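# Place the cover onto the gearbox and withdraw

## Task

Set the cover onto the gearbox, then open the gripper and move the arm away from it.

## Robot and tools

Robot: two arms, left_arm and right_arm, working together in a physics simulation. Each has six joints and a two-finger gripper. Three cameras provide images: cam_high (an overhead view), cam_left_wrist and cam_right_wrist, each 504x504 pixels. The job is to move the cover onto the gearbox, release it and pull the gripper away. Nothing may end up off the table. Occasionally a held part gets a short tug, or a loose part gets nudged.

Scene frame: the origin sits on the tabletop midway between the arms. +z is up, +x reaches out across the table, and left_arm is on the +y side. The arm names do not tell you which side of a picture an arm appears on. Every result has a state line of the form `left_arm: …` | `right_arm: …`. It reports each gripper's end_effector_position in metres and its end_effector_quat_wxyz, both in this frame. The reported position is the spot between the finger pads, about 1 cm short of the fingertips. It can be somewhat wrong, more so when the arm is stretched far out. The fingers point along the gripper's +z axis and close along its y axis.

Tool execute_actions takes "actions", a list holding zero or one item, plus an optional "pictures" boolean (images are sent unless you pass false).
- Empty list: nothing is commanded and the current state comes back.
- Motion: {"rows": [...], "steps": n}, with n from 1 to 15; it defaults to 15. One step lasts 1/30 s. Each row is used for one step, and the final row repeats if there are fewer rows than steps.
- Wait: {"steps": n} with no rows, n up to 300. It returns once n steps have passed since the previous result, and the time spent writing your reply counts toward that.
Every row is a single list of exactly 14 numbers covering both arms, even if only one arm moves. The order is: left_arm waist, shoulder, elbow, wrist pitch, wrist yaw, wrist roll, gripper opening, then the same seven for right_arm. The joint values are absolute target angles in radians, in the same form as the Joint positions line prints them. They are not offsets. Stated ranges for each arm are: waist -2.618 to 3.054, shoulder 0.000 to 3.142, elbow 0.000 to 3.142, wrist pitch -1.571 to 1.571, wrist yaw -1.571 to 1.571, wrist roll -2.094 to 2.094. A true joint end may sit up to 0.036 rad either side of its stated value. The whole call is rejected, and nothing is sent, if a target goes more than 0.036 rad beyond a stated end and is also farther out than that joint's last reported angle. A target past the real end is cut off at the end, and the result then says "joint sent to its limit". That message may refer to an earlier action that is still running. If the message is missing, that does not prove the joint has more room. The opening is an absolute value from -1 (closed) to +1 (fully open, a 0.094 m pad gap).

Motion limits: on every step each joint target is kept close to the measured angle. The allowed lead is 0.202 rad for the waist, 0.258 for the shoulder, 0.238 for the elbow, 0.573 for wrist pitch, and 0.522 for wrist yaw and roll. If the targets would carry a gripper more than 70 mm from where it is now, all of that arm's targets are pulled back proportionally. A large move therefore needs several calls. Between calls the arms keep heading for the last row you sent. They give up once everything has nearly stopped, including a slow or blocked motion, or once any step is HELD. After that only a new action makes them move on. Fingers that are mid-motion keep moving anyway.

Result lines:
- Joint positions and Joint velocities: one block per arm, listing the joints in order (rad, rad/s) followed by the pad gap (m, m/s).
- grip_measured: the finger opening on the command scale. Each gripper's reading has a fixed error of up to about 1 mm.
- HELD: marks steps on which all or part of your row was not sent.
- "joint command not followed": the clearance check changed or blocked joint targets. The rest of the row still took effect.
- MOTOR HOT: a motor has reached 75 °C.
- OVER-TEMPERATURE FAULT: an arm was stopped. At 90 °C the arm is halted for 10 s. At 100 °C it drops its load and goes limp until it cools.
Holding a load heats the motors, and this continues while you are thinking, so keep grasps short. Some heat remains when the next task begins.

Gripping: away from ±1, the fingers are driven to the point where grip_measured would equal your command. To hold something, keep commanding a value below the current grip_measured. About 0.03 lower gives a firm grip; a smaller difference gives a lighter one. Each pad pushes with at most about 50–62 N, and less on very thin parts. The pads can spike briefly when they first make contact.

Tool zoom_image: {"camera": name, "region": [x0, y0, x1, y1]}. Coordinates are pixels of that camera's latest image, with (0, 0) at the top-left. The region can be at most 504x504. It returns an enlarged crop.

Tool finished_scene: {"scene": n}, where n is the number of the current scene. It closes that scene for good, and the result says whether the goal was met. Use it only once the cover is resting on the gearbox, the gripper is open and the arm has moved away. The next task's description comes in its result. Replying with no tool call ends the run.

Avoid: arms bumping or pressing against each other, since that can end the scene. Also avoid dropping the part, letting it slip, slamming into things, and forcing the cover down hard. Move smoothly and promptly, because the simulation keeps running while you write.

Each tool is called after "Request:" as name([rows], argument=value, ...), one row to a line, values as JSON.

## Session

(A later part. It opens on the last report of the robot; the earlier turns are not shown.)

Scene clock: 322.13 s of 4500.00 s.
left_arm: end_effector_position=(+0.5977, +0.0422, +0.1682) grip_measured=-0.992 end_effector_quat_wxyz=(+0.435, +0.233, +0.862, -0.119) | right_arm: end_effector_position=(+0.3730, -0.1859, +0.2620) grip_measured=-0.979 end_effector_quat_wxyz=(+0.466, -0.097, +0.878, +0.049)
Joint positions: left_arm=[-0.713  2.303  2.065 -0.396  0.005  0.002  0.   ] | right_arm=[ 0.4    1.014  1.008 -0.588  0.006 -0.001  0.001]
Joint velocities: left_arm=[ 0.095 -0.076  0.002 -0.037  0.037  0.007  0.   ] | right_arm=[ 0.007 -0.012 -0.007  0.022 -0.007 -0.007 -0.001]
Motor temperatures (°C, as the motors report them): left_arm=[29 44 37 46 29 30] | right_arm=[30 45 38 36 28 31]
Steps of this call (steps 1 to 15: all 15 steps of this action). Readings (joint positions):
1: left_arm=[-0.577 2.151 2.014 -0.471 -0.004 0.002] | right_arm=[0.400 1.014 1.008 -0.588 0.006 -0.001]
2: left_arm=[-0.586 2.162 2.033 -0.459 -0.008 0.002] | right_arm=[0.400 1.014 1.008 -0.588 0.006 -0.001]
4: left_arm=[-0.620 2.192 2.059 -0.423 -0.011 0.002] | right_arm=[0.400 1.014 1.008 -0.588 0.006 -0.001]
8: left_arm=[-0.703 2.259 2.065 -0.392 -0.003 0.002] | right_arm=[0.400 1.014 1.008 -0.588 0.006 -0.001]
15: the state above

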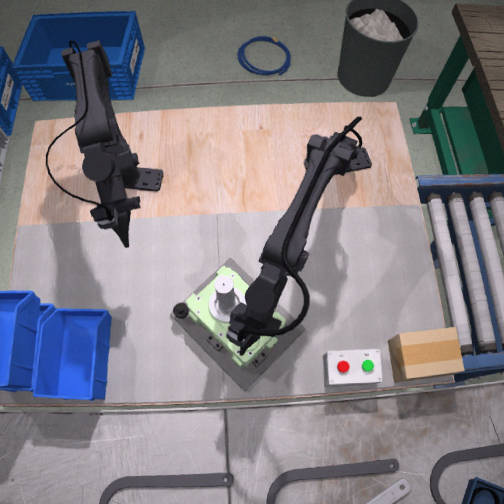

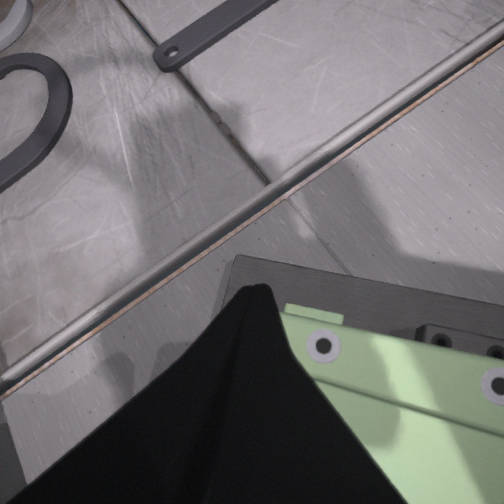

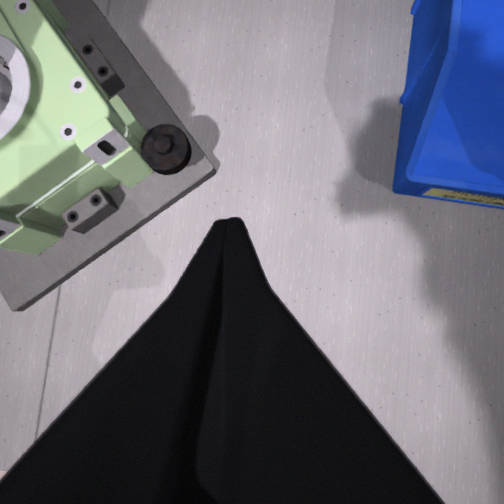

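Steepen a bit to stay inside the edge, then press.

Request:
execute_actions([
  {"rows":[[-0.72,2.28,2.08,-0.42,0,0,-1,0.4,1.0,1.0,-0.6,0,0,-1],[-0.72,2.29,2.08,-0.45,0,0,-1,0.4,1.0,1.0,-0.6,0,0,-1],[-0.72,2.3,2.08,-0.47,0,0,-1,0.4,1.0,1.0,-0.6,0,0,-1],[-0.72,2.31,2.08,-0.48,0,0,-1,0.4,1.0,1.0,-0.6,0,0,-1],[-0.72,2.32,2.08,-0.49,0,0,-1,0.4,1.0,1.0,-0.6,0,0,-1],[-0.72,2.33,2.08,-0.5,0,0,-1,0.4,1.0,1.0,-0.6,0,0,-1],[-0.72,2.345,2.08,-0.51,0,0,-1,0.4,1.0,1.0,-0.6,0,0,-1],[-0.72,2.36,2.08,-0.52,0,0,-1,0.4,1.0,1.0,-0.6,0,0,-1],[-0.72,2.375,2.07,-0.54,0,0,-1,0.4,1.0,1.0,-0.6,0,0,-1],[-0.72,2.39,2.07,-0.56,0,0,-1,0.4,1.0,1.0,-0.6,0,0,-1],[-0.72,2.405,2.06,-0.58,0,0,-1,0.4,1.0,1.0,-0.6,0,0,-1],[-0.72,2.42,2.05,-0.6,0,0,-1,0.4,1.0,1.0,-0.6,0,0,-1],[-0.72,2.44,2.05,-0.63,0,0,-1,0.4,1.0,1.0,-0.6,0,0,-1]]},
], pictures=false)

Request:
execute_actions([
  {"steps":12},
])

Scene clock: 323.97 s of 4500.00 s.
left_arm: end_effector_position=(+0.5935, +0.0465, +0.1219) grip_measured=-0.992 end_effector_quat_wxyz=(+0.389, +0.237, +0.884, -0.105) | right_arm: end_effector_position=(+0.3730, -0.1859, +0.2620) grip_measured=-0.979 end_effector_quat_wxyz=(+0.466, -0.097, +0.878, +0.049)
Joint positions: left_arm=[-0.711  2.363  2.066 -0.445  0.004  0.002  0.   ] | right_arm=[ 0.4    1.014  1.008 -0.588  0.006 -0.001  0.001]
Joint velocities: left_arm=[-0.007 -0.007 -0.007  0.095  0.022  0.007  0.   ] | right_arm=[-0.012 -0.007 -0.017 -0.051 -0.037  0.066 -0.   ]
Motor temperatures (°C, as the motors report them): left_arm=[29 45 37 46 29 30] | right_arm=[30 45 38 37 28 31]
Steps of this call (steps 1 to 15: the robot went on to your last target; steps 16 to 40: nothing new was sent; steps 41 to 55: all 15 steps of this action). Readings (joint positions):
41: left_arm=[-0.706 2.298 2.065 -0.398 0.004 0.002] | right_arm=[0.400 1.014 1.008 -0.588 0.006 -0.001]
42: left_arm=[-0.706 2.298 2.065 -0.402 0.004 0.002] | right_arm=[0.400 1.014 1.008 -0.588 0.006 -0.001]
44: left_arm=[-0.708 2.298 2.065 -0.420 0.004 0.002] | right_arm=[0.400 1.014 1.008 -0.588 0.006 -0.001]
48: left_arm=[-0.711 2.319 2.065 -0.454 0.004 0.002] | right_arm=[0.400 1.014 1.008 -0.588 0.006 -0.001]
55: the state above

Scene clock: 324.37 s of 4500.00 s.
left_arm: end_effector_position=(+0.5935, +0.0465, +0.1219) grip_measured=-0.992 end_effector_quat_wxyz=(+0.389, +0.237, +0.884, -0.105) | right_arm: end_effector_position=(+0.3730, -0.1859, +0.2620) grip_measured=-0.979 end_effector_quat_wxyz=(+0.466, -0.097, +0.878, +0.049)
Joint positions: left_arm=[-0.711  2.363  2.066 -0.445  0.004  0.002  0.   ] | right_arm=[ 0.4    1.014  1.008 -0.588  0.006 -0.001  0.001]
Joint velocities: left_arm=[-0.017  0.007  0.002 -0.007 -0.051 -0.007 -0.   ] | right_arm=[-0.017  0.002 -0.002 -0.037  0.066  0.037 -0.   ]
Motor temperatures (°C, as the motors report them): left_arm=[29 45 37 46 29 30] | right_arm=[30 45 38 37 28 31]
Steps of this call (steps 1 to 12: the robot went on to your last target). Readings (joint positions):
1: left_arm=[-0.711 2.363 2.066 -0.445 0.004 0.002] | right_arm=[0.400 1.014 1.008 -0.588 0.006 -0.001]
2: left_arm=[-0.711 2.363 2.066 -0.445 0.004 0.002] | right_arm=[0.400 1.014 1.008 -0.588 0.006 -0.001]
4: left_arm=[-0.711 2.363 2.066 -0.445 0.004 0.002] | right_arm=[0.400 1.014 1.008 -0.588 0.006 -0.001]
8: left_arm=[-0.711 2.363 2.066 -0.445 0.004 0.002] | right_arm=[0.400 1.014 1.008 -0.588 0.006 -0.001]
12: the state above

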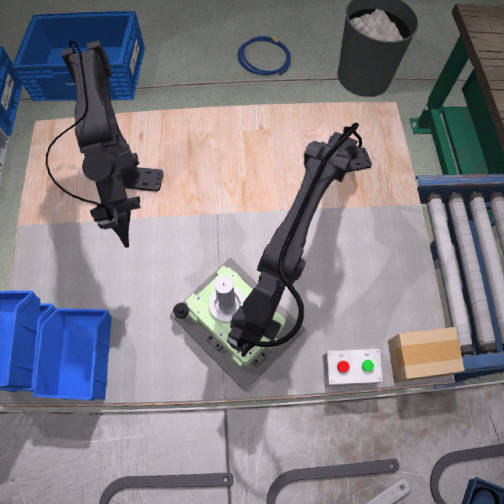

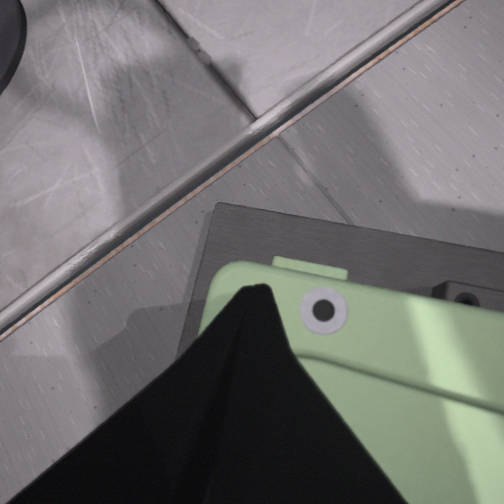

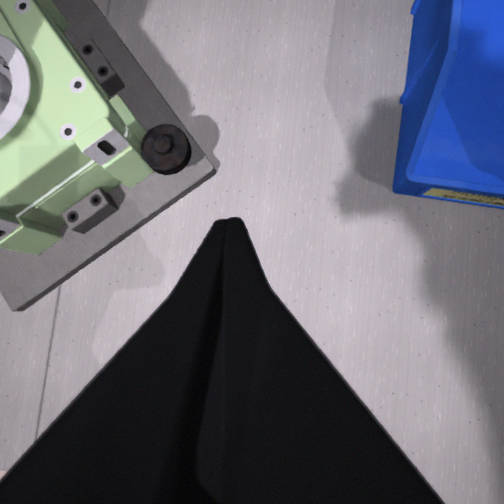

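Request:
execute_actions([
  {"rows":[[-0.7,2.2,2.08,-0.45,0,0,-1,0.4,1.0,1.0,-0.6,0,0,-1],[-0.7,2.2,2.08,-0.45,0,0,-1,0.4,1.0,1.0,-0.6,0,0,-1],[-0.7,2.15,2.08,-0.45,0,0,-1,0.4,1.0,1.0,-0.6,0,0,-1],[-0.7,2.15,2.08,-0.45,0,0,-1,0.4,1.0,1.0,-0.6,0,0,-1],[-0.65,2.1,2.05,-0.45,0,0,-1,0.4,1.0,1.0,-0.6,0,0,-1],[-0.6,2.1,2.05,-0.45,0,0,-1,0.4,1.0,1.0,-0.6,0,0,-1],[-0.4,2.0,1.9,-0.3,0,0,-1,0.4,1.0,1.0,-0.6,0,0,-1]]},
], pictures=false)

Request:
execute_actions([
  {"rows":[[-0.1,1.5,1.0,0.5,0.7,0,1,0.4,1.0,1.0,-0.6,0,0,-1]]},
], pictures=false)

Request:
execute_actions([
  {"rows":[[-0.1,1.9,0.9,1.3,1.35,0,1,0.4,1.0,1.0,-0.6,0,0,-1]]},
], pictures=false)

Request:
execute_actions([
  {"rows":[[-0.1,2.1,0.85,1.55,1.35,0,1,0.4,1.0,1.0,-0.6,0,0,-1],[-0.1,2.15,0.85,1.55,1.35,0,1,0.4,1.0,1.0,-0.6,0,0,-1],[-0.1,2.2,0.8,1.55,1.35,0,1,0.4,1.0,1.0,-0.6,0,0,-1],[-0.1,2.25,0.8,1.55,1.35,0,1,0.4,1.0,1.0,-0.6,0,0,-1],[-0.1,2.3,0.8,1.55,1.35,0,1,0.4,1.0,1.0,-0.6,0,0,-1]]},
], pictures=false)

Request:
execute_actions([
  {"steps":15},
])

Scene clock: 326.50 s of 4500.00 s.
left_arm: end_effector_position=(+0.6272, +0.2125, +0.2850) grip_measured=-0.992 end_effector_quat_wxyz=(+0.529, +0.110, +0.838, -0.071) | right_arm: end_effector_position=(+0.3730, -0.1859, +0.2620) grip_measured=-0.979 end_effector_quat_wxyz=(+0.466, -0.097, +0.878, +0.049)
Joint positions: left_arm=[-0.443  2.031  1.936 -0.349  0.01   0.002  0.   ] | right_arm=[ 0.4    1.014  1.008 -0.588  0.006 -0.001  0.001]
Joint velocities: left_arm=[ 1.101 -0.379 -0.276  0.3   -0.168  0.022  0.001] | right_arm=[0.002 0.012 0.002 0.051 0.037 0.007 0.001]
Motor temperatures (°C, as the motors report them): left_arm=[29 45 37 45 29 30] | right_arm=[30 44 38 37 28 31]
Steps of this call (steps 1 to 15: the robot went on to your last target; steps 16 to 49: nothing new was sent; steps 50 to 64: all 15 steps of this action). Readings (joint positions):
50: left_arm=[-0.711 2.351 2.066 -0.442 0.004 0.002] | right_arm=[0.400 1.014 1.008 -0.588 0.006 -0.001]
51: left_arm=[-0.711 2.341 2.065 -0.454 0.004 0.002] | right_arm=[0.400 1.014 1.008 -0.588 0.006 -0.001]
53: left_arm=[-0.711 2.309 2.065 -0.465 0.004 0.002] | right_arm=[0.400 1.014 1.008 -0.588 0.006 -0.001]
57: left_arm=[-0.677 2.198 2.030 -0.437 0.012 0.002] | right_arm=[0.400 1.014 1.008 -0.588 0.006 -0.001]
64: the state above

Scene clock: 327.00 s of 4500.00 s.
left_arm: end_effector_position=(+0.5034, +0.3094, +0.3853) grip_measured=+1.000 end_effector_quat_wxyz=(+0.719, +0.190, +0.649, -0.164) | right_arm: end_effector_position=(+0.3730, -0.1859, +0.2620) grip_measured=-0.979 end_effector_quat_wxyz=(+0.466, -0.097, +0.878, +0.049)
Joint positions: left_arm=[-0.098  1.467  1.152  0.419  0.598  0.002  0.094] | right_arm=[ 0.4    1.014  1.008 -0.588  0.006 -0.001  0.001]
Joint velocities: left_arm=[-0.002 -0.589 -1.77   1.004  0.769 -0.066  0.   ] | right_arm=[ 0.012  0.007 -0.002  0.037 -0.081 -0.022  0.   ]
Motor temperatures (°C, as the motors report them): left_arm=[29 45 37 45 29 30] | right_arm=[30 44 38 37 28 31]
Steps of this call (steps 1 to 15: all 15 steps of this action). Readings (joint positions):
1: left_arm=[-0.403 2.008 1.907 -0.305 0.042 0.002] | right_arm=[0.400 1.014 1.008 -0.588 0.006 -0.001]
2: left_arm=[-0.363 1.980 1.865 -0.254 0.089 0.002] | right_arm=[0.400 1.014 1.008 -0.588 0.006 -0.001]
4: left_arm=[-0.287 1.919 1.781 -0.160 0.180 0.002] | right_arm=[0.400 1.014 1.008 -0.588 0.006 -0.001]
8: left_arm=[-0.158 1.781 1.610 0.043 0.342 0.002] | right_arm=[0.400 1.014 1.008 -0.588 0.006 -0.001]
15: the state above

Scene clock: 327.50 s of 4500.00 s.
left_arm: end_effector_position=(+0.4542, +0.2335, +0.1992) grip_measured=+1.000 end_effector_quat_wxyz=(+0.621, +0.434, +0.540, -0.367) | right_arm: end_effector_position=(+0.3730, -0.1859, +0.2620) grip_measured=-0.979 end_effector_quat_wxyz=(+0.466, -0.097, +0.878, +0.049)
Joint positions: left_arm=[-0.098  1.936  0.883  1.2    1.3    0.001  0.094] | right_arm=[ 0.4    1.014  1.008 -0.588  0.006 -0.001  0.001]
Joint velocities: left_arm=[-0.022 -0.383  0.007  0.711  0.271  0.022  0.   ] | right_arm=[-0.007 -0.007 -0.012 -0.022  0.037  0.007  0.   ]
Motor temperatures (°C, as the motors report them): left_arm=[29 45 37 45 29 30] | right_arm=[30 44 38 37 28 31]
Steps of this call (steps 1 to 15: all 15 steps of this action). Readings (joint positions):
1: left_arm=[-0.098 1.469 1.101 0.479 0.651 0.002] | right_arm=[0.400 1.014 1.008 -0.588 0.006 -0.001]
2: left_arm=[-0.098 1.499 1.065 0.563 0.717 0.002] | right_arm=[0.400 1.014 1.008 -0.588 0.006 -0.001]
4: left_arm=[-0.098 1.608 1.005 0.746 0.866 0.002] | right_arm=[0.400 1.014 1.008 -0.588 0.006 -0.001]
8: left_arm=[-0.098 1.891 0.925 1.038 1.132 0.001] | right_arm=[0.400 1.014 1.008 -0.588 0.006 -0.001]
15: the state above

Scene clock: 328.00 s of 4500.00 s.
left_arm: end_effector_position=(+0.4325, +0.2297, +0.0667) grip_measured=+1.000 end_effector_quat_wxyz=(+0.569, +0.409, +0.578, -0.417) | right_arm: end_effector_position=(+0.3730, -0.1859, +0.2620) grip_measured=-0.979 end_effector_quat_wxyz=(+0.466, -0.097, +0.878, +0.049)
Joint positions: left_arm=[-0.098  2.326  0.799  1.509  1.341  0.001  0.094] | right_arm=[ 0.4    1.014  1.008 -0.588  0.006 -0.001  0.001]
Joint velocities: left_arm=[-0.002 -0.168 -0.022  0.168  0.022  0.007  0.   ] | right_arm=[-0.002  0.012 -0.012  0.022  0.037  0.007 -0.   ]
Motor temperatures (°C, as the motors report them): left_arm=[29 46 37 45 29 30] | right_arm=[30 44 38 37 28 31]
Steps of this call (steps 1 to 15: all 15 steps of this action). Readings (joint positions):
1: left_arm=[-0.098 1.945 0.883 1.267 1.311 0.001] | right_arm=[0.400 1.014 1.008 -0.588 0.006 -0.001]
2: left_arm=[-0.098 1.974 0.883 1.352 1.316 0.001] | right_arm=[0.400 1.014 1.008 -0.588 0.006 -0.001]
4: left_arm=[-0.098 2.069 0.871 1.437 1.322 0.001] | right_arm=[0.400 1.014 1.008 -0.588 0.006 -0.001]
8: left_arm=[-0.098 2.293 0.825 1.479 1.328 0.001] | right_arm=[0.400 1.014 1.008 -0.588 0.006 -0.001]
15: the state above

Scene clock: 328.50 s of 4500.00 s.
left_arm: end_effector_position=(+0.4327, +0.2296, +0.0730) grip_measured=+1.000 end_effector_quat_wxyz=(+0.578, +0.418, +0.569, -0.409) | right_arm: end_effector_position=(+0.3730, -0.1859, +0.2620) grip_measured=-0.979 end_effector_quat_wxyz=(+0.466, -0.097, +0.878, +0.049)
Joint positions: left_arm=[-0.098  2.317  0.799  1.535  1.342  0.001  0.094] | right_arm=[ 0.4    1.014  1.008 -0.588  0.006 -0.001  0.001]
Joint velocities: left_arm=[-0.012 -0.022  0.007  0.066 -0.007 -0.051  0.   ] | right_arm=[-0.007  0.012 -0.012 -0.022 -0.066 -0.037 -0.001]
Motor temperatures (°C, as the motors report them): left_arm=[29 46 37 45 29 30] | right_arm=[30 44 38 37 28 31]
Steps of this call (steps 1 to 15: the robot went on to your last target). Readings (joint positions):
1: left_arm=[-0.098 2.321 0.799 1.517 1.341 0.001] | right_arm=[0.400 1.014 1.008 -0.588 0.006 -0.001]
2: left_arm=[-0.098 2.318 0.799 1.522 1.341 0.001] | right_arm=[0.400 1.014 1.008 -0.588 0.006 -0.001]
4: left_arm=[-0.098 2.317 0.799 1.530 1.341 0.001] | right_arm=[0.400 1.014 1.008 -0.588 0.006 -0.001]
8: left_arm=[-0.098 2.317 0.799 1.533 1.342 0.001] | right_arm=[0.400 1.014 1.008 -0.588 0.006 -0.001]
15: the state above

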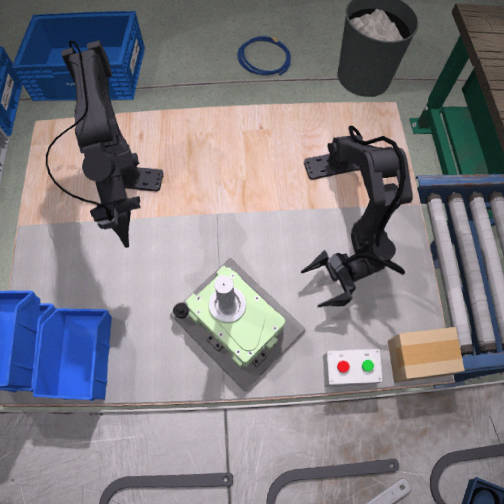

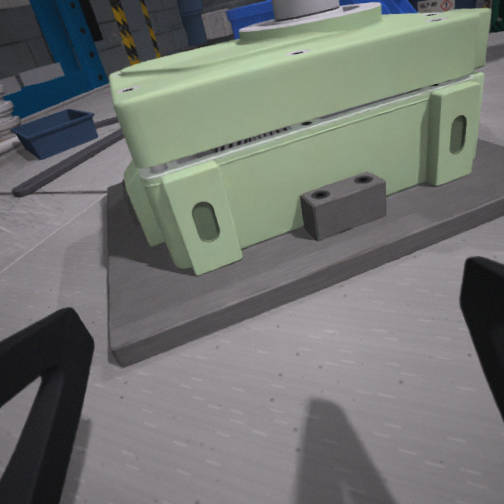

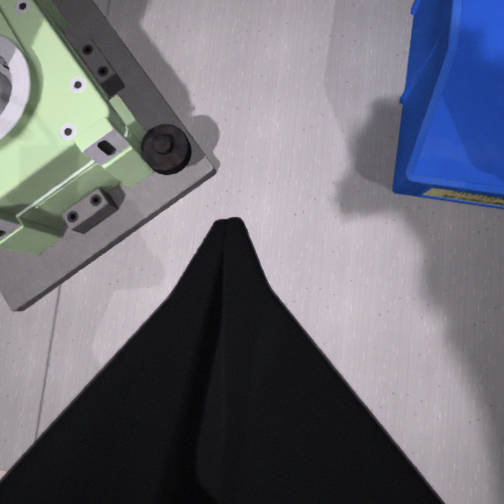

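Request:
zoom_image(camera="cam_left_wrist", region=[110,110,330,210])

Request:
zoom_image(camera="cam_left_wrist", region=[290,50,504,150])

Region (110, 110, 330, 210) of cam_left_wrist's 504x504 image, scaled by 2.291, with more detail than that image has; it fills the top 229 rows of this view, and the rest is white.

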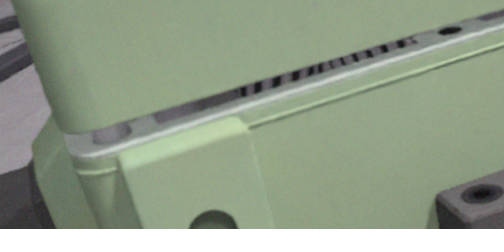

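Region (290, 50, 504, 150) of cam_left_wrist's 504x504 image, scaled by 2.355, with more detail than that image has; it fills the top 236 rows of this view, and the rest is white.

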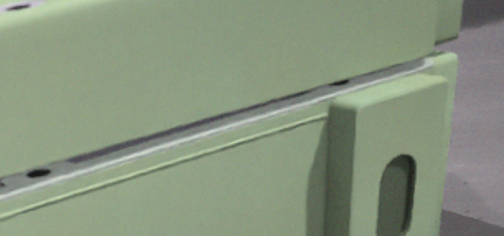

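Request:
execute_actions([
  {"rows":[[-0.1,1.7,1.0,0.7,0.7,0,-1,0.8,1.2,0.8,-0.2,0,0,0.2]]},
], pictures=false)

Request:
execute_actions([
  {"rows":[[-0.5,1.7,1.6,-0.6,0,0,-1,0.8,1.39,0.74,-0.12,0,0,0.2]]},
], pictures=false)

Request:
execute_actions([
  {"rows":[[-0.62,2.0,2.05,-0.92,0,0,-1,0.84,1.57,0.87,-0.08,0,0,0.2]]},
], pictures=false)

Request:
execute_actions([
  {"rows":[[-0.68,2.17,2.14,-0.94,0,0,-1,0.83,1.6,0.92,-0.08,-0.04,0,0.1],[-0.68,2.17,2.14,-0.94,0,0,-1,0.825,1.615,0.955,-0.08,-0.07,0,0]]},
])

Scene clock: 330.40 s of 4500.00 s.
left_arm: end_effector_position=(+0.5168, +0.2891, +0.3121) grip_measured=-0.991 end_effector_quat_wxyz=(+0.722, +0.253, +0.612, -0.203) | right_arm: end_effector_position=(+0.3494, -0.0395, +0.1622) grip_measured=+0.198 end_effector_quat_wxyz=(+0.410, -0.279, +0.858, +0.135)
Joint positions: left_arm=[-0.099  1.663  1.001  0.832  0.751  0.002  0.   ] | right_arm=[ 0.804  1.226  0.791 -0.243 -0.005 -0.     0.056]
Joint velocities: left_arm=[-0.002 -0.046  0.002 -0.212 -0.374  0.022 -0.   ] | right_arm=[ 0.012 -0.002 -0.007  0.154 -0.066 -0.022  0.   ]
Motor temperatures (°C, as the motors report them): left_arm=[29 46 36 45 29 30] | right_arm=[30 44 38 37 28 31]
Steps of this call (steps 1 to 15: the robot went on to your last target; steps 16 to 42: nothing new was sent; steps 43 to 57: all 15 steps of this action). Readings (joint positions):
43: left_arm=[-0.098 2.302 0.806 1.489 1.311 0.002] | right_arm=[0.419 1.021 0.990 -0.551 0.016 -0.000]
44: left_arm=[-0.099 2.279 0.825 1.412 1.258 0.002] | right_arm=[0.460 1.036 0.963 -0.489 0.019 -0.000]
46: left_arm=[-0.099 2.202 0.877 1.253 1.130 0.002] | right_arm=[0.562 1.100 0.905 -0.397 0.019 -0.000]
50: left_arm=[-0.099 1.956 0.954 0.951 0.897 0.002] | right_arm=[0.779 1.216 0.807 -0.304 0.001 -0.000]
57: the state above

Scene clock: 330.90 s of 4500.00 s.
left_arm: end_effector_position=(+0.5198, +0.1996, +0.2817) grip_measured=-0.991 end_effector_quat_wxyz=(+0.474, +0.150, +0.862, -0.095) | right_arm: end_effector_position=(+0.3542, -0.0360, +0.0949) grip_measured=+0.198 end_effector_quat_wxyz=(+0.353, -0.287, +0.883, +0.117)
Joint positions: left_arm=[-0.508  1.692  1.585 -0.455  0.045  0.003  0.   ] | right_arm=[ 0.804  1.405  0.738 -0.142 -0.005 -0.     0.056]
Joint velocities: left_arm=[ 0.154  0.129 -0.002 -1.092 -0.315  0.037  0.   ] | right_arm=[-0.017 -0.012 -0.012 -0.022 -0.022 -0.037 -0.   ]
Motor temperatures (°C, as the motors report them): left_arm=[29 46 37 45 29 30] | right_arm=[30 44 38 37 28 31]
Steps of this call (steps 1 to 15: all 15 steps of this action). Readings (joint positions):
1: left_arm=[-0.123 1.664 1.035 0.752 0.675 0.003] | right_arm=[0.804 1.241 0.788 -0.224 -0.005 -0.000]
2: left_arm=[-0.167 1.685 1.107 0.629 0.563 0.003] | right_arm=[0.804 1.274 0.788 -0.191 -0.005 -0.000]
4: left_arm=[-0.288 1.724 1.262 0.400 0.360 0.003] | right_arm=[0.804 1.350 0.779 -0.154 -0.005 -0.000]
8: left_arm=[-0.507 1.740 1.527 -0.035 0.160 0.003] | right_arm=[0.804 1.405 0.740 -0.153 -0.005 -0.000]
15: the state above

Scene clock: 331.40 s of 4500.00 s.
left_arm: end_effector_position=(+0.5204, +0.1389, +0.2156) grip_measured=-0.991 end_effector_quat_wxyz=(+0.316, +0.208, +0.923, -0.073) | right_arm: end_effector_position=(+0.3738, -0.0073, +0.0785) grip_measured=+0.198 end_effector_quat_wxyz=(+0.341, -0.301, +0.883, +0.117)
Joint positions: left_arm=[-0.628  2.03   2.016 -0.895  0.007  0.003  0.   ] | right_arm=[ 0.834  1.577  0.84  -0.095 -0.002 -0.     0.056]
Joint velocities: left_arm=[ 0.017 -0.129  0.056 -0.081 -0.051 -0.022 -0.   ] | right_arm=[-0.002  0.002  0.007  0.022 -0.037  0.007  0.001]
Motor temperatures (°C, as the motors report them): left_arm=[29 46 37 45 29 30] | right_arm=[30 44 38 37 28 31]
Steps of this call (steps 1 to 15: all 15 steps of this action). Readings (joint positions):
1: left_arm=[-0.512 1.720 1.620 -0.531 0.031 0.003] | right_arm=[0.807 1.423 0.753 -0.146 -0.004 -0.000]
2: left_arm=[-0.524 1.771 1.688 -0.605 0.020 0.003] | right_arm=[0.814 1.466 0.785 -0.140 -0.002 -0.000]
4: left_arm=[-0.567 1.906 1.852 -0.710 0.010 0.003] | right_arm=[0.828 1.544 0.833 -0.109 -0.002 -0.000]
8: left_arm=[-0.628 2.044 1.992 -0.808 0.010 0.003] | right_arm=[0.834 1.577 0.840 -0.098 -0.002 -0.000]
15: the state above

Scene clock: 331.90 s of 4500.00 s.
left_arm: end_effector_position=(+0.5253, +0.1053, +0.1621) grip_measured=-0.991 end_effector_quat_wxyz=(+0.266, +0.235, +0.932, -0.067) | right_arm: end_effector_position=(+0.3869, +0.0132, +0.0971) grip_measured=+0.002 end_effector_quat_wxyz=(+0.354, -0.306, +0.871, +0.147)
Joint positions: left_arm=[-0.681  2.198  2.119 -0.936  0.001  0.003  0.   ] | right_arm=[ 0.832  1.612  0.922 -0.096 -0.054  0.001  0.047]
Joint velocities: left_arm=[-0.002 -0.012 -0.007 -0.051  0.007 -0.007 -0.001] | right_arm=[-0.012 -0.012 -0.012 -0.051 -0.022  0.037  0.   ]
Motor temperatures (°C, as the motors report them): left_arm=[29 46 37 45 29 30] | right_arm=[30 44 38 37 28 31]
Steps of this call (steps 1 to 15: all 15 steps of this action). Readings (joint positions):
1: left_arm=[-0.632 2.044 2.041 -0.915 0.005 0.003] | right_arm=[0.834 1.580 0.846 -0.099 -0.007 -0.000]
2: left_arm=[-0.638 2.069 2.081 -0.921 0.002 0.003] | right_arm=[0.834 1.588 0.863 -0.104 -0.016 -0.000]
4: left_arm=[-0.656 2.115 2.118 -0.908 0.001 0.003] | right_arm=[0.834 1.608 0.901 -0.100 -0.034 -0.000]
8: left_arm=[-0.680 2.182 2.119 -0.921 0.001 0.003] | right_arm=[0.833 1.612 0.922 -0.096 -0.049 0.001]
15: the state above

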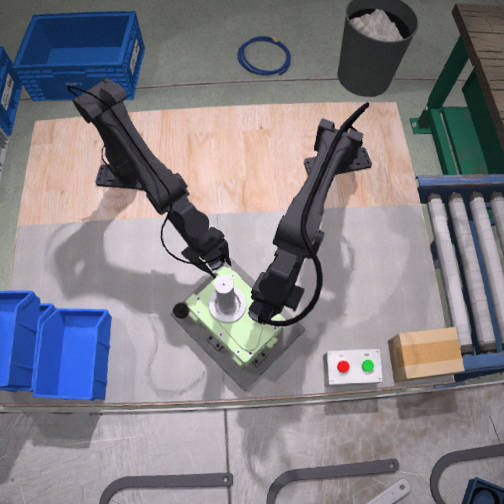

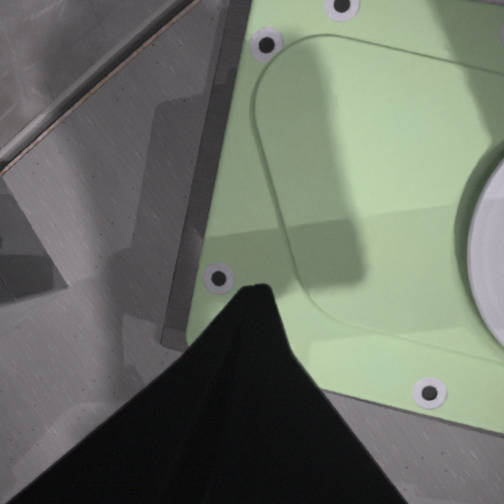

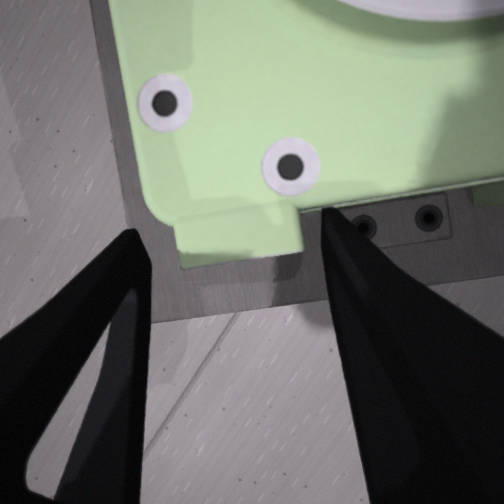

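Close, and press left.

Request:
execute_actions([
  {"rows":[[-0.68,2.185,2.14,-0.95,0,0,-1,0.825,1.615,0.955,-0.08,-0.07,0,-0.1],[-0.68,2.2,2.14,-0.95,0,0,-1,0.825,1.615,0.955,-0.08,-0.07,0,-0.2],[-0.68,2.215,2.135,-0.96,0,0,-1,0.825,1.615,0.955,-0.08,-0.07,0,-0.3],[-0.68,2.23,2.13,-0.97,0,0,-1,0.825,1.615,0.955,-0.08,-0.07,0,-0.36],[-0.68,2.245,2.13,-0.97,0,0,-1,0.825,1.615,0.955,-0.08,-0.07,0,-0.4],[-0.68,2.26,2.125,-0.98,0,0,-1,0.825,1.615,0.955,-0.08,-0.07,0,-0.44],[-0.68,2.275,2.12,-0.99,0,0,-1,0.825,1.615,0.955,-0.08,-0.07,0,-0.48],[-0.68,2.29,2.12,-1.0,0,0,-1,0.825,1.615,0.955,-0.08,-0.07,0,-0.48],[-0.68,2.305,2.115,-1.0,0,0,-1,0.825,1.615,0.955,-0.08,-0.07,0,-0.48],[-0.68,2.32,2.11,-1.01,0,0,-1,0.825,1.615,0.955,-0.08,-0.07,0,-0.48],[-0.68,2.34,2.11,-1.02,0,0,-1,0.825,1.615,0.955,-0.08,-0.07,0,-0.48],[-0.68,2.36,2.105,-1.03,0,0,-1,0.825,1.615,0.955,-0.08,-0.07,0,-0.48],[-0.68,2.39,2.1,-1.04,0,0,-1,0.825,1.615,0.955,-0.08,-0.07,0,-0.48]]},
], pictures=false)

Request:
execute_actions([
  {"rows":[[-0.68,2.39,2.1,-1.04,0,0,-1,0.826,1.605,0.965,-0.06,-0.07,0,-0.48],[-0.68,2.39,2.1,-1.04,0,0,-1,0.826,1.597,0.975,-0.04,-0.07,0,-0.48],[-0.68,2.39,2.1,-1.04,0,0,-1,0.827,1.59,0.985,-0.02,-0.07,0,-0.48],[-0.68,2.39,2.1,-1.04,0,0,-1,0.828,1.58,0.995,0,-0.07,0,-0.48],[-0.68,2.39,2.1,-1.04,0,0,-1,0.828,1.572,1.005,0.02,-0.07,0,-0.48],[-0.68,2.39,2.1,-1.04,0,0,-1,0.829,1.565,1.015,0.04,-0.07,0,-0.48],[-0.68,2.39,2.1,-1.04,0,0,-1,0.83,1.557,1.022,0.06,-0.07,0,-0.48],[-0.68,2.39,2.1,-1.04,0,0,-1,0.83,1.55,1.03,0.08,-0.07,0,-0.48]]},
])

Scene clock: 334.17 s of 4500.00 s.
left_arm: end_effector_position=(+0.5254, +0.1051, +0.1172) grip_measured=-0.992 end_effector_quat_wxyz=(+0.224, +0.238, +0.943, -0.057) | right_arm: end_effector_position=(+0.3890, +0.0102, +0.0968) grip_measured=-0.417 end_effector_quat_wxyz=(+0.356, -0.309, +0.871, +0.140)
Joint positions: left_arm=[-0.681  2.281  2.121 -0.945  0.002  0.003  0.   ] | right_arm=[ 0.826  1.612  0.922 -0.098 -0.049 -0.014  0.027]
Joint velocities: left_arm=[ 0.012 -0.012  0.007 -0.007 -0.037  0.022 -0.   ] | right_arm=[ 0.007 -0.002 -0.012  0.022  0.066  0.022  0.   ]
Motor temperatures (°C, as the motors report them): left_arm=[29 47 37 45 29 30] | right_arm=[30 44 38 37 28 31]
Steps of this call (steps 1 to 15: the robot went on to your last target; steps 16 to 53: nothing new was sent; steps 54 to 68: all 15 steps of this action). Readings (joint positions):
54: left_arm=[-0.681 2.196 2.119 -0.937 0.001 0.003] | right_arm=[0.832 1.612 0.922 -0.096 -0.055 0.001]
55: left_arm=[-0.681 2.196 2.119 -0.937 0.001 0.003] | right_arm=[0.832 1.612 0.922 -0.097 -0.055 0.001]
57: left_arm=[-0.681 2.201 2.119 -0.939 0.001 0.003] | right_arm=[0.829 1.612 0.922 -0.097 -0.048 0.001]
61: left_arm=[-0.681 2.240 2.119 -0.949 0.001 0.003] | right_arm=[0.826 1.612 0.922 -0.097 -0.049 -0.011]
68: the state above

Scene clock: 334.67 s of 4500.00 s.
left_arm: end_effector_position=(+0.5254, +0.1051, +0.1172) grip_measured=-0.992 end_effector_quat_wxyz=(+0.224, +0.238, +0.943, -0.057) | right_arm: end_effector_position=(+0.3900, +0.0109, +0.0993) grip_measured=-0.417 end_effector_quat_wxyz=(+0.356, -0.310, +0.871, +0.140)
Joint positions: left_arm=[-0.681  2.281  2.121 -0.945  0.002  0.003  0.   ] | right_arm=[ 0.826  1.612  0.933 -0.108 -0.048 -0.016  0.027]
Joint velocities: left_arm=[-0.007  0.012 -0.002 -0.081 -0.051 -0.037 -0.   ] | right_arm=[-0.017  0.012  0.007 -0.022  0.051 -0.007 -0.001]
Motor temperatures (°C, as the motors report them): left_arm=[29 47 37 44 29 30] | right_arm=[30 44 38 37 28 31]
Steps of this call (steps 1 to 15: all 15 steps of this action). Readings (joint positions):
1: left_arm=[-0.681 2.281 2.121 -0.945 0.002 0.003] | right_arm=[0.826 1.612 0.922 -0.098 -0.049 -0.014]
2: left_arm=[-0.681 2.281 2.121 -0.945 0.002 0.003] | right_arm=[0.826 1.612 0.924 -0.098 -0.049 -0.014]
4: left_arm=[-0.681 2.281 2.121 -0.945 0.002 0.003] | right_arm=[0.826 1.612 0.927 -0.101 -0.049 -0.015]
8: left_arm=[-0.681 2.281 2.121 -0.945 0.002 0.003] | right_arm=[0.826 1.612 0.933 -0.108 -0.048 -0.015]
15: the state above

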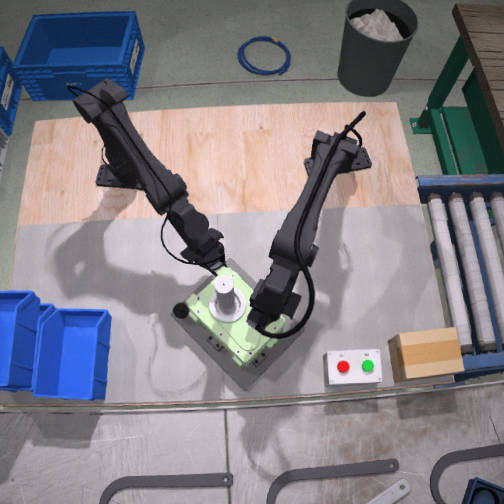

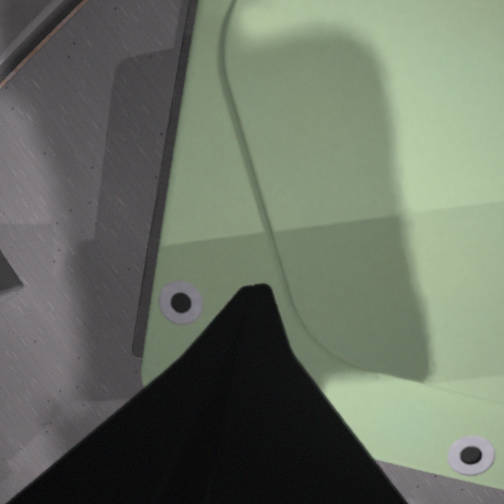

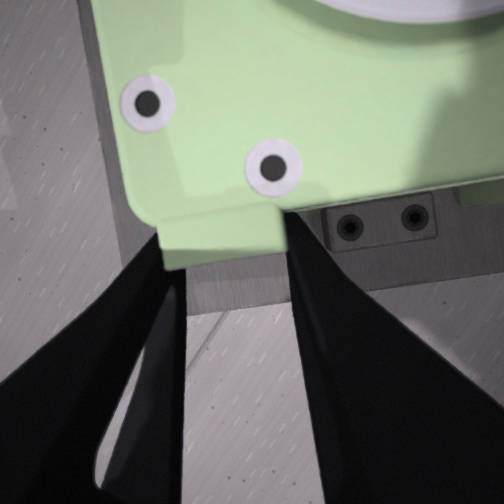

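Request:
execute_actions([
  {"rows":[[-0.68,2.39,2.1,-1.04,0,0,-1,0.83,1.53,1.05,0.1,-0.07,0,-0.5],[-0.68,2.39,2.1,-1.04,0,0,-1,0.83,1.51,1.07,0.1,-0.07,0,-0.5],[-0.68,2.39,2.1,-1.04,0,0,-1,0.85,1.5,1.08,0.1,-0.07,0,-0.5],[-0.68,2.39,2.1,-1.04,0,0,-1,0.87,1.5,1.08,0.1,-0.07,0,-0.5],[-0.68,2.39,2.1,-1.04,0,0,-1,0.89,1.5,1.08,0.1,-0.07,0,-0.5],[-0.68,2.39,2.1,-1.04,0,0,-1,0.89,1.5,1.08,0.1,-0.07,0,-0.5],[-0.68,2.39,2.1,-1.04,0,0,-1,0.86,1.5,1.08,0.1,-0.07,0,-0.5],[-0.68,2.39,2.1,-1.04,0,0,-1,0.83,1.5,1.08,0.1,-0.07,0,-0.5],[-0.68,2.39,2.1,-1.04,0,0,-1,0.8,1.5,1.08,0.1,-0.07,0,-0.5],[-0.68,2.39,2.1,-1.04,0,0,-1,0.77,1.5,1.08,0.1,-0.07,0,-0.5],[-0.68,2.39,2.1,-1.04,0,0,-1,0.77,1.5,1.08,0.1,-0.07,0,-0.5],[-0.68,2.39,2.1,-1.04,0,0,-1,0.8,1.5,1.08,0.1,-0.07,0,-0.5],[-0.68,2.39,2.1,-1.04,0,0,-1,0.83,1.5,1.08,0.1,-0.07,0,-0.5]]},
], pictures=false)

Request:
execute_actions([
  {"rows":[[-0.68,2.3,2.12,-1.0,0,0,-1,0.83,1.5,1.08,0.1,-0.07,0,-0.5],[-0.68,2.24,2.14,-0.95,0,0,-1,0.83,1.5,1.08,0.1,-0.07,0,-0.5]]},
], pictures=false)

Scene clock: 336.30 s of 4500.00 s.
left_arm: end_effector_position=(+0.5254, +0.1051, +0.1172) grip_measured=-0.992 end_effector_quat_wxyz=(+0.224, +0.238, +0.943, -0.057) | right_arm: end_effector_position=(+0.3899, +0.0105, +0.0990) grip_measured=-0.417 end_effector_quat_wxyz=(+0.355, -0.311, +0.870, +0.141)
Joint positions: left_arm=[-0.681  2.281  2.121 -0.945  0.002  0.003  0.   ] | right_arm=[ 0.823  1.612  0.933 -0.109 -0.054 -0.019  0.027]
Joint velocities: left_arm=[-0.007  0.012  0.002 -0.037  0.007 -0.022 -0.001] | right_arm=[-0.022 -0.007 -0.007  0.007  0.037 -0.051  0.   ]
Motor temperatures (°C, as the motors report them): left_arm=[29 46 37 44 29 30] | right_arm=[30 45 39 38 28 31]
Steps of this call (steps 1 to 15: the robot went on to your last target; steps 16 to 34: nothing new was sent; steps 35 to 49: all 15 steps of this action). Readings (joint positions):
35: left_arm=[-0.681 2.281 2.121 -0.945 0.002 0.003] | right_arm=[0.826 1.612 0.933 -0.108 -0.048 -0.016]
36: left_arm=[-0.681 2.281 2.121 -0.945 0.002 0.003] | right_arm=[0.826 1.612 0.933 -0.109 -0.048 -0.016]
38: left_arm=[-0.681 2.281 2.121 -0.945 0.002 0.003] | right_arm=[0.827 1.612 0.933 -0.109 -0.046 -0.017]
42: left_arm=[-0.681 2.281 2.121 -0.945 0.002 0.003] | right_arm=[0.832 1.612 0.933 -0.109 -0.033 -0.016]
49: the state above

Scene clock: 336.80 s of 4500.00 s.
left_arm: end_effector_position=(+0.5258, +0.1049, +0.1241) grip_measured=-0.992 end_effector_quat_wxyz=(+0.231, +0.238, +0.942, -0.058) | right_arm: end_effector_position=(+0.3899, +0.0105, +0.0990) grip_measured=-0.417 end_effector_quat_wxyz=(+0.355, -0.311, +0.870, +0.141)
Joint positions: left_arm=[-0.681  2.269  2.122 -0.944  0.002  0.003  0.   ] | right_arm=[ 0.823  1.612  0.933 -0.109 -0.054 -0.019  0.027]
Joint velocities: left_arm=[-0.002  0.002  0.007 -0.007 -0.022 -0.037 -0.001] | right_arm=[-0.002  0.007 -0.007 -0.007 -0.051  0.007 -0.   ]
Motor temperatures (°C, as the motors report them): left_arm=[29 46 37 44 29 30] | right_arm=[30 45 39 38 28 31]
Steps of this call (steps 1 to 15: all 15 steps of this action). Readings (joint positions):
1: left_arm=[-0.681 2.277 2.122 -0.944 0.002 0.003] | right_arm=[0.823 1.612 0.933 -0.109 -0.054 -0.019]
2: left_arm=[-0.681 2.273 2.122 -0.942 0.002 0.003] | right_arm=[0.823 1.612 0.933 -0.109 -0.054 -0.019]
4: left_arm=[-0.681 2.270 2.122 -0.944 0.002 0.003] | right_arm=[0.823 1.612 0.933 -0.109 -0.054 -0.019]
8: left_arm=[-0.681 2.269 2.122 -0.944 0.002 0.003] | right_arm=[0.823 1.612 0.933 -0.109 -0.054 -0.019]
15: the state above

Request:
execute_actions([
  {"rows":[[-0.68,2.2,2.14,-0.95,0,0,-1,0.825,1.6,0.955,-0.08,-0.07,0,-0.48],[-0.68,2.2,2.14,-0.95,0,0,-1,0.825,1.61,0.955,-0.08,-0.07,0,-0.48],[-0.68,2.2,2.14,-0.95,0,0,-1,0.825,1.61,0.955,-0.08,-0.07,0,0.2],[-0.68,2.2,2.14,-0.95,0,0,-1,0.825,1.61,0.955,-0.08,-0.07,0,0.2],[-0.68,2.2,2.14,-0.95,0,0,-1,0.825,1.61,0.955,-0.08,-0.07,0,0.2],[-0.68,2.2,2.14,-0.95,0,0,-1,0.825,1.61,0.955,-0.08,-0.07,0,0.2],[-0.68,2.2,2.14,-0.95,0,0,-1,0.8,1.35,0.78,-0.12,0,0,0.2]]},
], pictures=false)

Request:
execute_actions([
  {"rows":[[-0.68,2.2,2.14,-0.95,0,0,-1,0.6,1.1,1.0,-0.6,0,0,-1],[-0.68,2.2,2.14,-0.95,0,0,-1,0.6,1.1,1.0,-0.6,0,0,-1],[-0.68,2.2,2.14,-0.95,0,0,-1,0.6,1.1,1.0,-0.6,0,0,-1],[-0.68,2.2,2.14,-0.95,0,0,-1,0.6,1.1,1.0,-0.6,0,0,-1],[-0.68,2.2,2.14,-0.95,0,0,-1,0.6,1.1,1.0,-0.6,0,0,-1],[-0.68,2.2,2.14,-0.95,0,0,-1,0.6,1.1,1.0,-0.6,0,0,-1],[-0.68,2.2,2.14,-0.95,0,0,-1,0.6,1.1,1.0,-0.6,0,0,-1],[-0.68,2.2,2.14,-0.95,0,0,-1,0.5,1.4,1.45,-0.95,0,0,-1]]},
], pictures=false)

Request:
execute_actions([
  {"rows":[[-0.68,2.2,2.14,-0.95,0,0,-1,0.56,1.9,1.9,-0.85,-0.2,0,-1]]},
], pictures=false)

Request:
execute_actions([
  {"rows":[[-0.68,2.2,2.14,-0.95,0,0,-1,0.575,2.0,1.99,-0.8,-0.3,0,-1],[-0.68,2.2,2.14,-0.95,0,0,-1,0.575,2.0,1.99,-0.8,-0.3,0,-1],[-0.68,2.2,2.14,-0.95,0,0,-1,0.575,2.05,1.99,-0.78,-0.3,0,-1],[-0.68,2.2,2.14,-0.95,0,0,-1,0.575,2.08,1.99,-0.76,-0.3,0,-1],[-0.68,2.2,2.14,-0.95,0,0,-1,0.575,2.13,1.99,-0.76,-0.3,0,-1]]},
], pictures=false)

Request:
execute_actions([
  {"rows":[[-0.68,2.22,2.13,-0.96,0,0,-1,0.575,2.15,1.99,-0.77,-0.3,0,-1],[-0.68,2.24,2.13,-0.97,0,0,-1,0.575,2.17,1.98,-0.78,-0.3,0,-1],[-0.68,2.26,2.12,-0.98,0,0,-1,0.575,2.19,1.98,-0.79,-0.29,0,-1],[-0.68,2.28,2.12,-0.99,0,0,-1,0.575,2.21,1.97,-0.8,-0.28,0,-1],[-0.68,2.3,2.11,-1.0,0,0,-1,0.575,2.23,1.97,-0.81,-0.28,0,-1],[-0.68,2.32,2.11,-1.01,0,0,-1,0.575,2.25,1.96,-0.82,-0.27,0,-1],[-0.68,2.34,2.1,-1.02,0,0,-1,0.575,2.27,1.96,-0.83,-0.27,0,-1],[-0.68,2.36,2.1,-1.03,0,0,-1,0.575,2.29,1.95,-0.84,-0.26,0,-1],[-0.68,2.38,2.09,-1.04,0,0,-1,0.575,2.31,1.95,-0.86,-0.25,0,-1],[-0.68,2.4,2.09,-1.05,0,0,-1,0.575,2.33,1.94,-0.87,-0.25,0,-1],[-0.68,2.42,2.08,-1.06,0,0,-1,0.575,2.35,1.94,-0.88,-0.25,0,-1],[-0.68,2.45,2.07,-1.08,0,0,-1,0.575,2.38,1.93,-0.9,-0.25,0,-1]]},
])

Scene clock: 339.70 s of 4500.00 s.
left_arm: end_effector_position=(+0.5242, +0.1057, +0.1517) grip_measured=-0.992 end_effector_quat_wxyz=(+0.254, +0.236, +0.936, -0.064) | right_arm: end_effector_position=(+0.3672, -0.0239, +0.1405) grip_measured=+0.198 end_effector_quat_wxyz=(+0.409, -0.284, +0.856, +0.138)
Joint positions: left_arm=[-0.681  2.216  2.122 -0.947  0.002  0.003  0.   ] | right_arm=[ 0.806  1.352  0.79  -0.117 -0.013 -0.005  0.056]
Joint velocities: left_arm=[-0.002 -0.017 -0.002 -0.037 -0.081 -0.007 -0.   ] | right_arm=[-0.012  0.007  0.002 -0.183  0.037  0.037 -0.   ]
Motor temperatures (°C, as the motors report them): left_arm=[29 48 37 44 29 30] | right_arm=[30 46 40 39 28 31]
Steps of this call (steps 1 to 15: the robot went on to your last target; steps 16 to 72: nothing new was sent; steps 73 to 87: all 15 steps of this action). Readings (joint positions):
73: left_arm=[-0.681 2.265 2.122 -0.944 0.002 0.003] | right_arm=[0.823 1.614 0.933 -0.113 -0.054 -0.019]
74: left_arm=[-0.681 2.262 2.122 -0.947 0.002 0.003] | right_arm=[0.823 1.614 0.933 -0.113 -0.054 -0.019]
76: left_arm=[-0.681 2.249 2.122 -0.947 0.002 0.003] | right_arm=[0.823 1.614 0.933 -0.113 -0.056 -0.014]
80: left_arm=[-0.681 2.222 2.122 -0.947 0.002 0.003] | right_arm=[0.819 1.529 0.861 -0.100 -0.044 -0.008]
87: the state above

Scene clock: 340.20 s of 4500.00 s.
left_arm: end_effector_position=(+0.5242, +0.1057, +0.1517) grip_measured=-0.992 end_effector_quat_wxyz=(+0.254, +0.236, +0.936, -0.064) | right_arm: end_effector_position=(+0.4213, -0.1327, +0.2522) grip_measured=-0.978 end_effector_quat_wxyz=(+0.355, -0.153, +0.921, +0.057)
Joint positions: left_arm=[-0.681  2.216  2.122 -0.947  0.002  0.003  0.   ] | right_arm=[ 0.503  1.42   1.407 -0.822  0.    -0.004  0.001]
Joint velocities: left_arm=[-0.007 -0.002  0.007 -0.022  0.022  0.022  0.   ] | right_arm=[ 0.007 -0.002  0.208 -0.755  0.037  0.007 -0.001]
Motor temperatures (°C, as the motors report them): left_arm=[29 48 37 44 29 30] | right_arm=[30 46 40 38 28 31]
Steps of this call (steps 1 to 15: all 15 steps of this action). Readings (joint positions):
1: left_arm=[-0.681 2.216 2.122 -0.947 0.002 0.003] | right_arm=[0.793 1.341 0.803 -0.162 -0.020 -0.005]
2: left_arm=[-0.681 2.216 2.122 -0.947 0.002 0.003] | right_arm=[0.762 1.319 0.821 -0.228 -0.023 -0.005]
4: left_arm=[-0.681 2.216 2.122 -0.947 0.002 0.003] | right_arm=[0.685 1.250 0.869 -0.334 -0.018 -0.005]
8: left_arm=[-0.681 2.216 2.122 -0.947 0.002 0.003] | right_arm=[0.588 1.149 1.014 -0.532 -0.008 -0.004]
15: the state above

Scene clock: 340.70 s of 4500.00 s.
left_arm: end_effector_position=(+0.5242, +0.1057, +0.1517) grip_measured=-0.992 end_effector_quat_wxyz=(+0.254, +0.236, +0.936, -0.064) | right_arm: end_effector_position=(+0.5127, -0.0379, +0.2100) grip_measured=-0.978 end_effector_quat_wxyz=(+0.295, -0.208, +0.921, +0.145)
Joint positions: left_arm=[-0.681  2.216  2.122 -0.947  0.002  0.003  0.   ] | right_arm=[ 0.558  1.941  1.865 -0.848 -0.184 -0.003  0.001]
Joint velocities: left_arm=[ 0.002 -0.042  0.002 -0.022  0.007  0.037 -0.001] | right_arm=[-0.007 -0.129 -0.007  0.007 -0.037  0.022 -0.001]
Motor temperatures (°C, as the motors report them): left_arm=[29 49 37 44 29 30] | right_arm=[30 46 40 38 28 31]
Steps of this call (steps 1 to 15: all 15 steps of this action). Readings (joint positions):
1: left_arm=[-0.681 2.216 2.122 -0.947 0.002 0.003] | right_arm=[0.506 1.447 1.448 -0.867 -0.021 -0.003]
2: left_arm=[-0.681 2.216 2.122 -0.947 0.002 0.003] | right_arm=[0.516 1.502 1.523 -0.888 -0.051 -0.003]
4: left_arm=[-0.681 2.216 2.122 -0.947 0.002 0.003] | right_arm=[0.539 1.649 1.684 -0.874 -0.100 -0.003]
8: left_arm=[-0.681 2.216 2.122 -0.947 0.002 0.003] | right_arm=[0.558 1.890 1.865 -0.815 -0.158 -0.003]
15: the state above

Scene clock: 341.20 s of 4500.00 s.
left_arm: end_effector_position=(+0.5242, +0.1057, +0.1517) grip_measured=-0.992 end_effector_quat_wxyz=(+0.254, +0.236, +0.936, -0.064) | right_arm: end_effector_position=(+0.5467, +0.0004, +0.1551) grip_measured=-0.978 end_effector_quat_wxyz=(+0.269, -0.225, +0.917, +0.190)
Joint positions: left_arm=[-0.681  2.216  2.122 -0.947  0.002  0.003  0.   ] | right_arm=[ 0.568  2.162  1.978 -0.77  -0.282  0.     0.001]
Joint velocities: left_arm=[ 0.012 -0.022 -0.002 -0.007 -0.037  0.037  0.001] | right_arm=[-0.002  0.012 -0.007 -0.037 -0.095  0.007 -0.   ]
Motor temperatures (°C, as the motors report them): left_arm=[29 49 37 43 29 30] | right_arm=[30 46 40 38 28 31]
Steps of this call (steps 1 to 15: all 15 steps of this action). Readings (joint positions):
1: left_arm=[-0.681 2.216 2.122 -0.947 0.002 0.003] | right_arm=[0.558 1.946 1.883 -0.856 -0.199 -0.003]
2: left_arm=[-0.681 2.216 2.122 -0.947 0.002 0.003] | right_arm=[0.559 1.961 1.913 -0.853 -0.217 -0.003]
4: left_arm=[-0.681 2.216 2.122 -0.947 0.002 0.003] | right_arm=[0.563 1.997 1.957 -0.818 -0.245 -0.003]
8: left_arm=[-0.681 2.216 2.122 -0.947 0.002 0.003] | right_arm=[0.567 2.092 1.978 -0.766 -0.276 0.000]
15: the state above

Scene clock: 341.70 s of 4500.00 s.
left_arm: end_effector_position=(+0.5261, +0.1047, +0.1170) grip_measured=-0.992 end_effector_quat_wxyz=(+0.225, +0.238, +0.943, -0.057) | right_arm: end_effector_position=(+0.5470, +0.0005, +0.1204) grip_measured=-0.978 end_effector_quat_wxyz=(+0.237, -0.226, +0.926, +0.188)
Joint positions: left_arm=[-0.681  2.283  2.124 -0.944  0.002  0.003  0.   ] | right_arm=[ 0.565  2.226  1.979 -0.774 -0.293 -0.01   0.001]
Joint velocities: left_arm=[ 0.007  0.027 -0.002 -0.095 -0.051  0.022 -0.001] | right_arm=[ 0.017  0.017 -0.002  0.051 -0.081 -0.007  0.   ]
Motor temperatures (°C, as the motors report them): left_arm=[29 49 37 43 29 30] | right_arm=[30 46 40 38 28 31]
Steps of this call (steps 1 to 15: all 15 steps of this action). Readings (joint positions):
1: left_arm=[-0.681 2.216 2.122 -0.947 0.002 0.003] | right_arm=[0.568 2.162 1.978 -0.770 -0.283 0.000]
2: left_arm=[-0.681 2.218 2.122 -0.948 0.002 0.003] | right_arm=[0.568 2.162 1.978 -0.770 -0.283 0.000]
4: left_arm=[-0.681 2.229 2.122 -0.950 0.002 0.003] | right_arm=[0.568 2.170 1.978 -0.774 -0.283 -0.000]
8: left_arm=[-0.681 2.279 2.124 -0.950 0.002 0.003] | right_arm=[0.568 2.220 1.978 -0.794 -0.289 -0.007]
15: the state above

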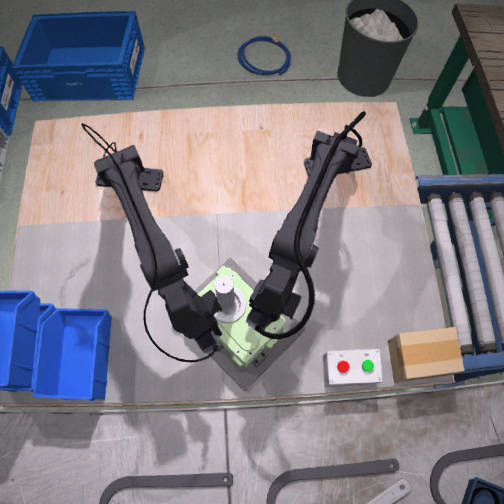

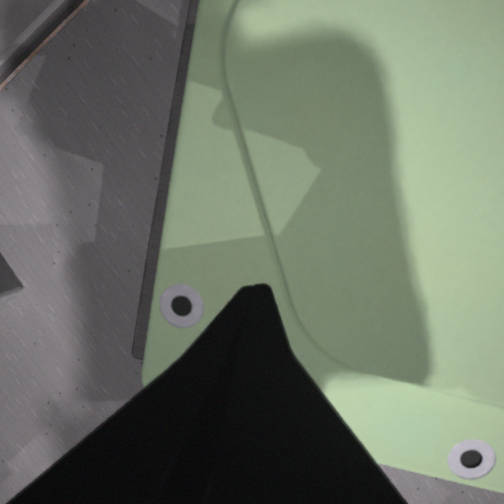

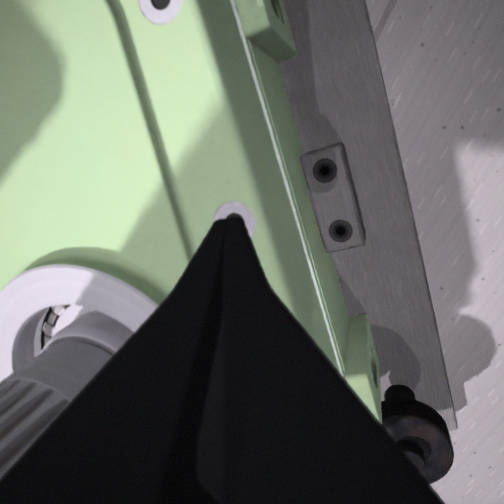

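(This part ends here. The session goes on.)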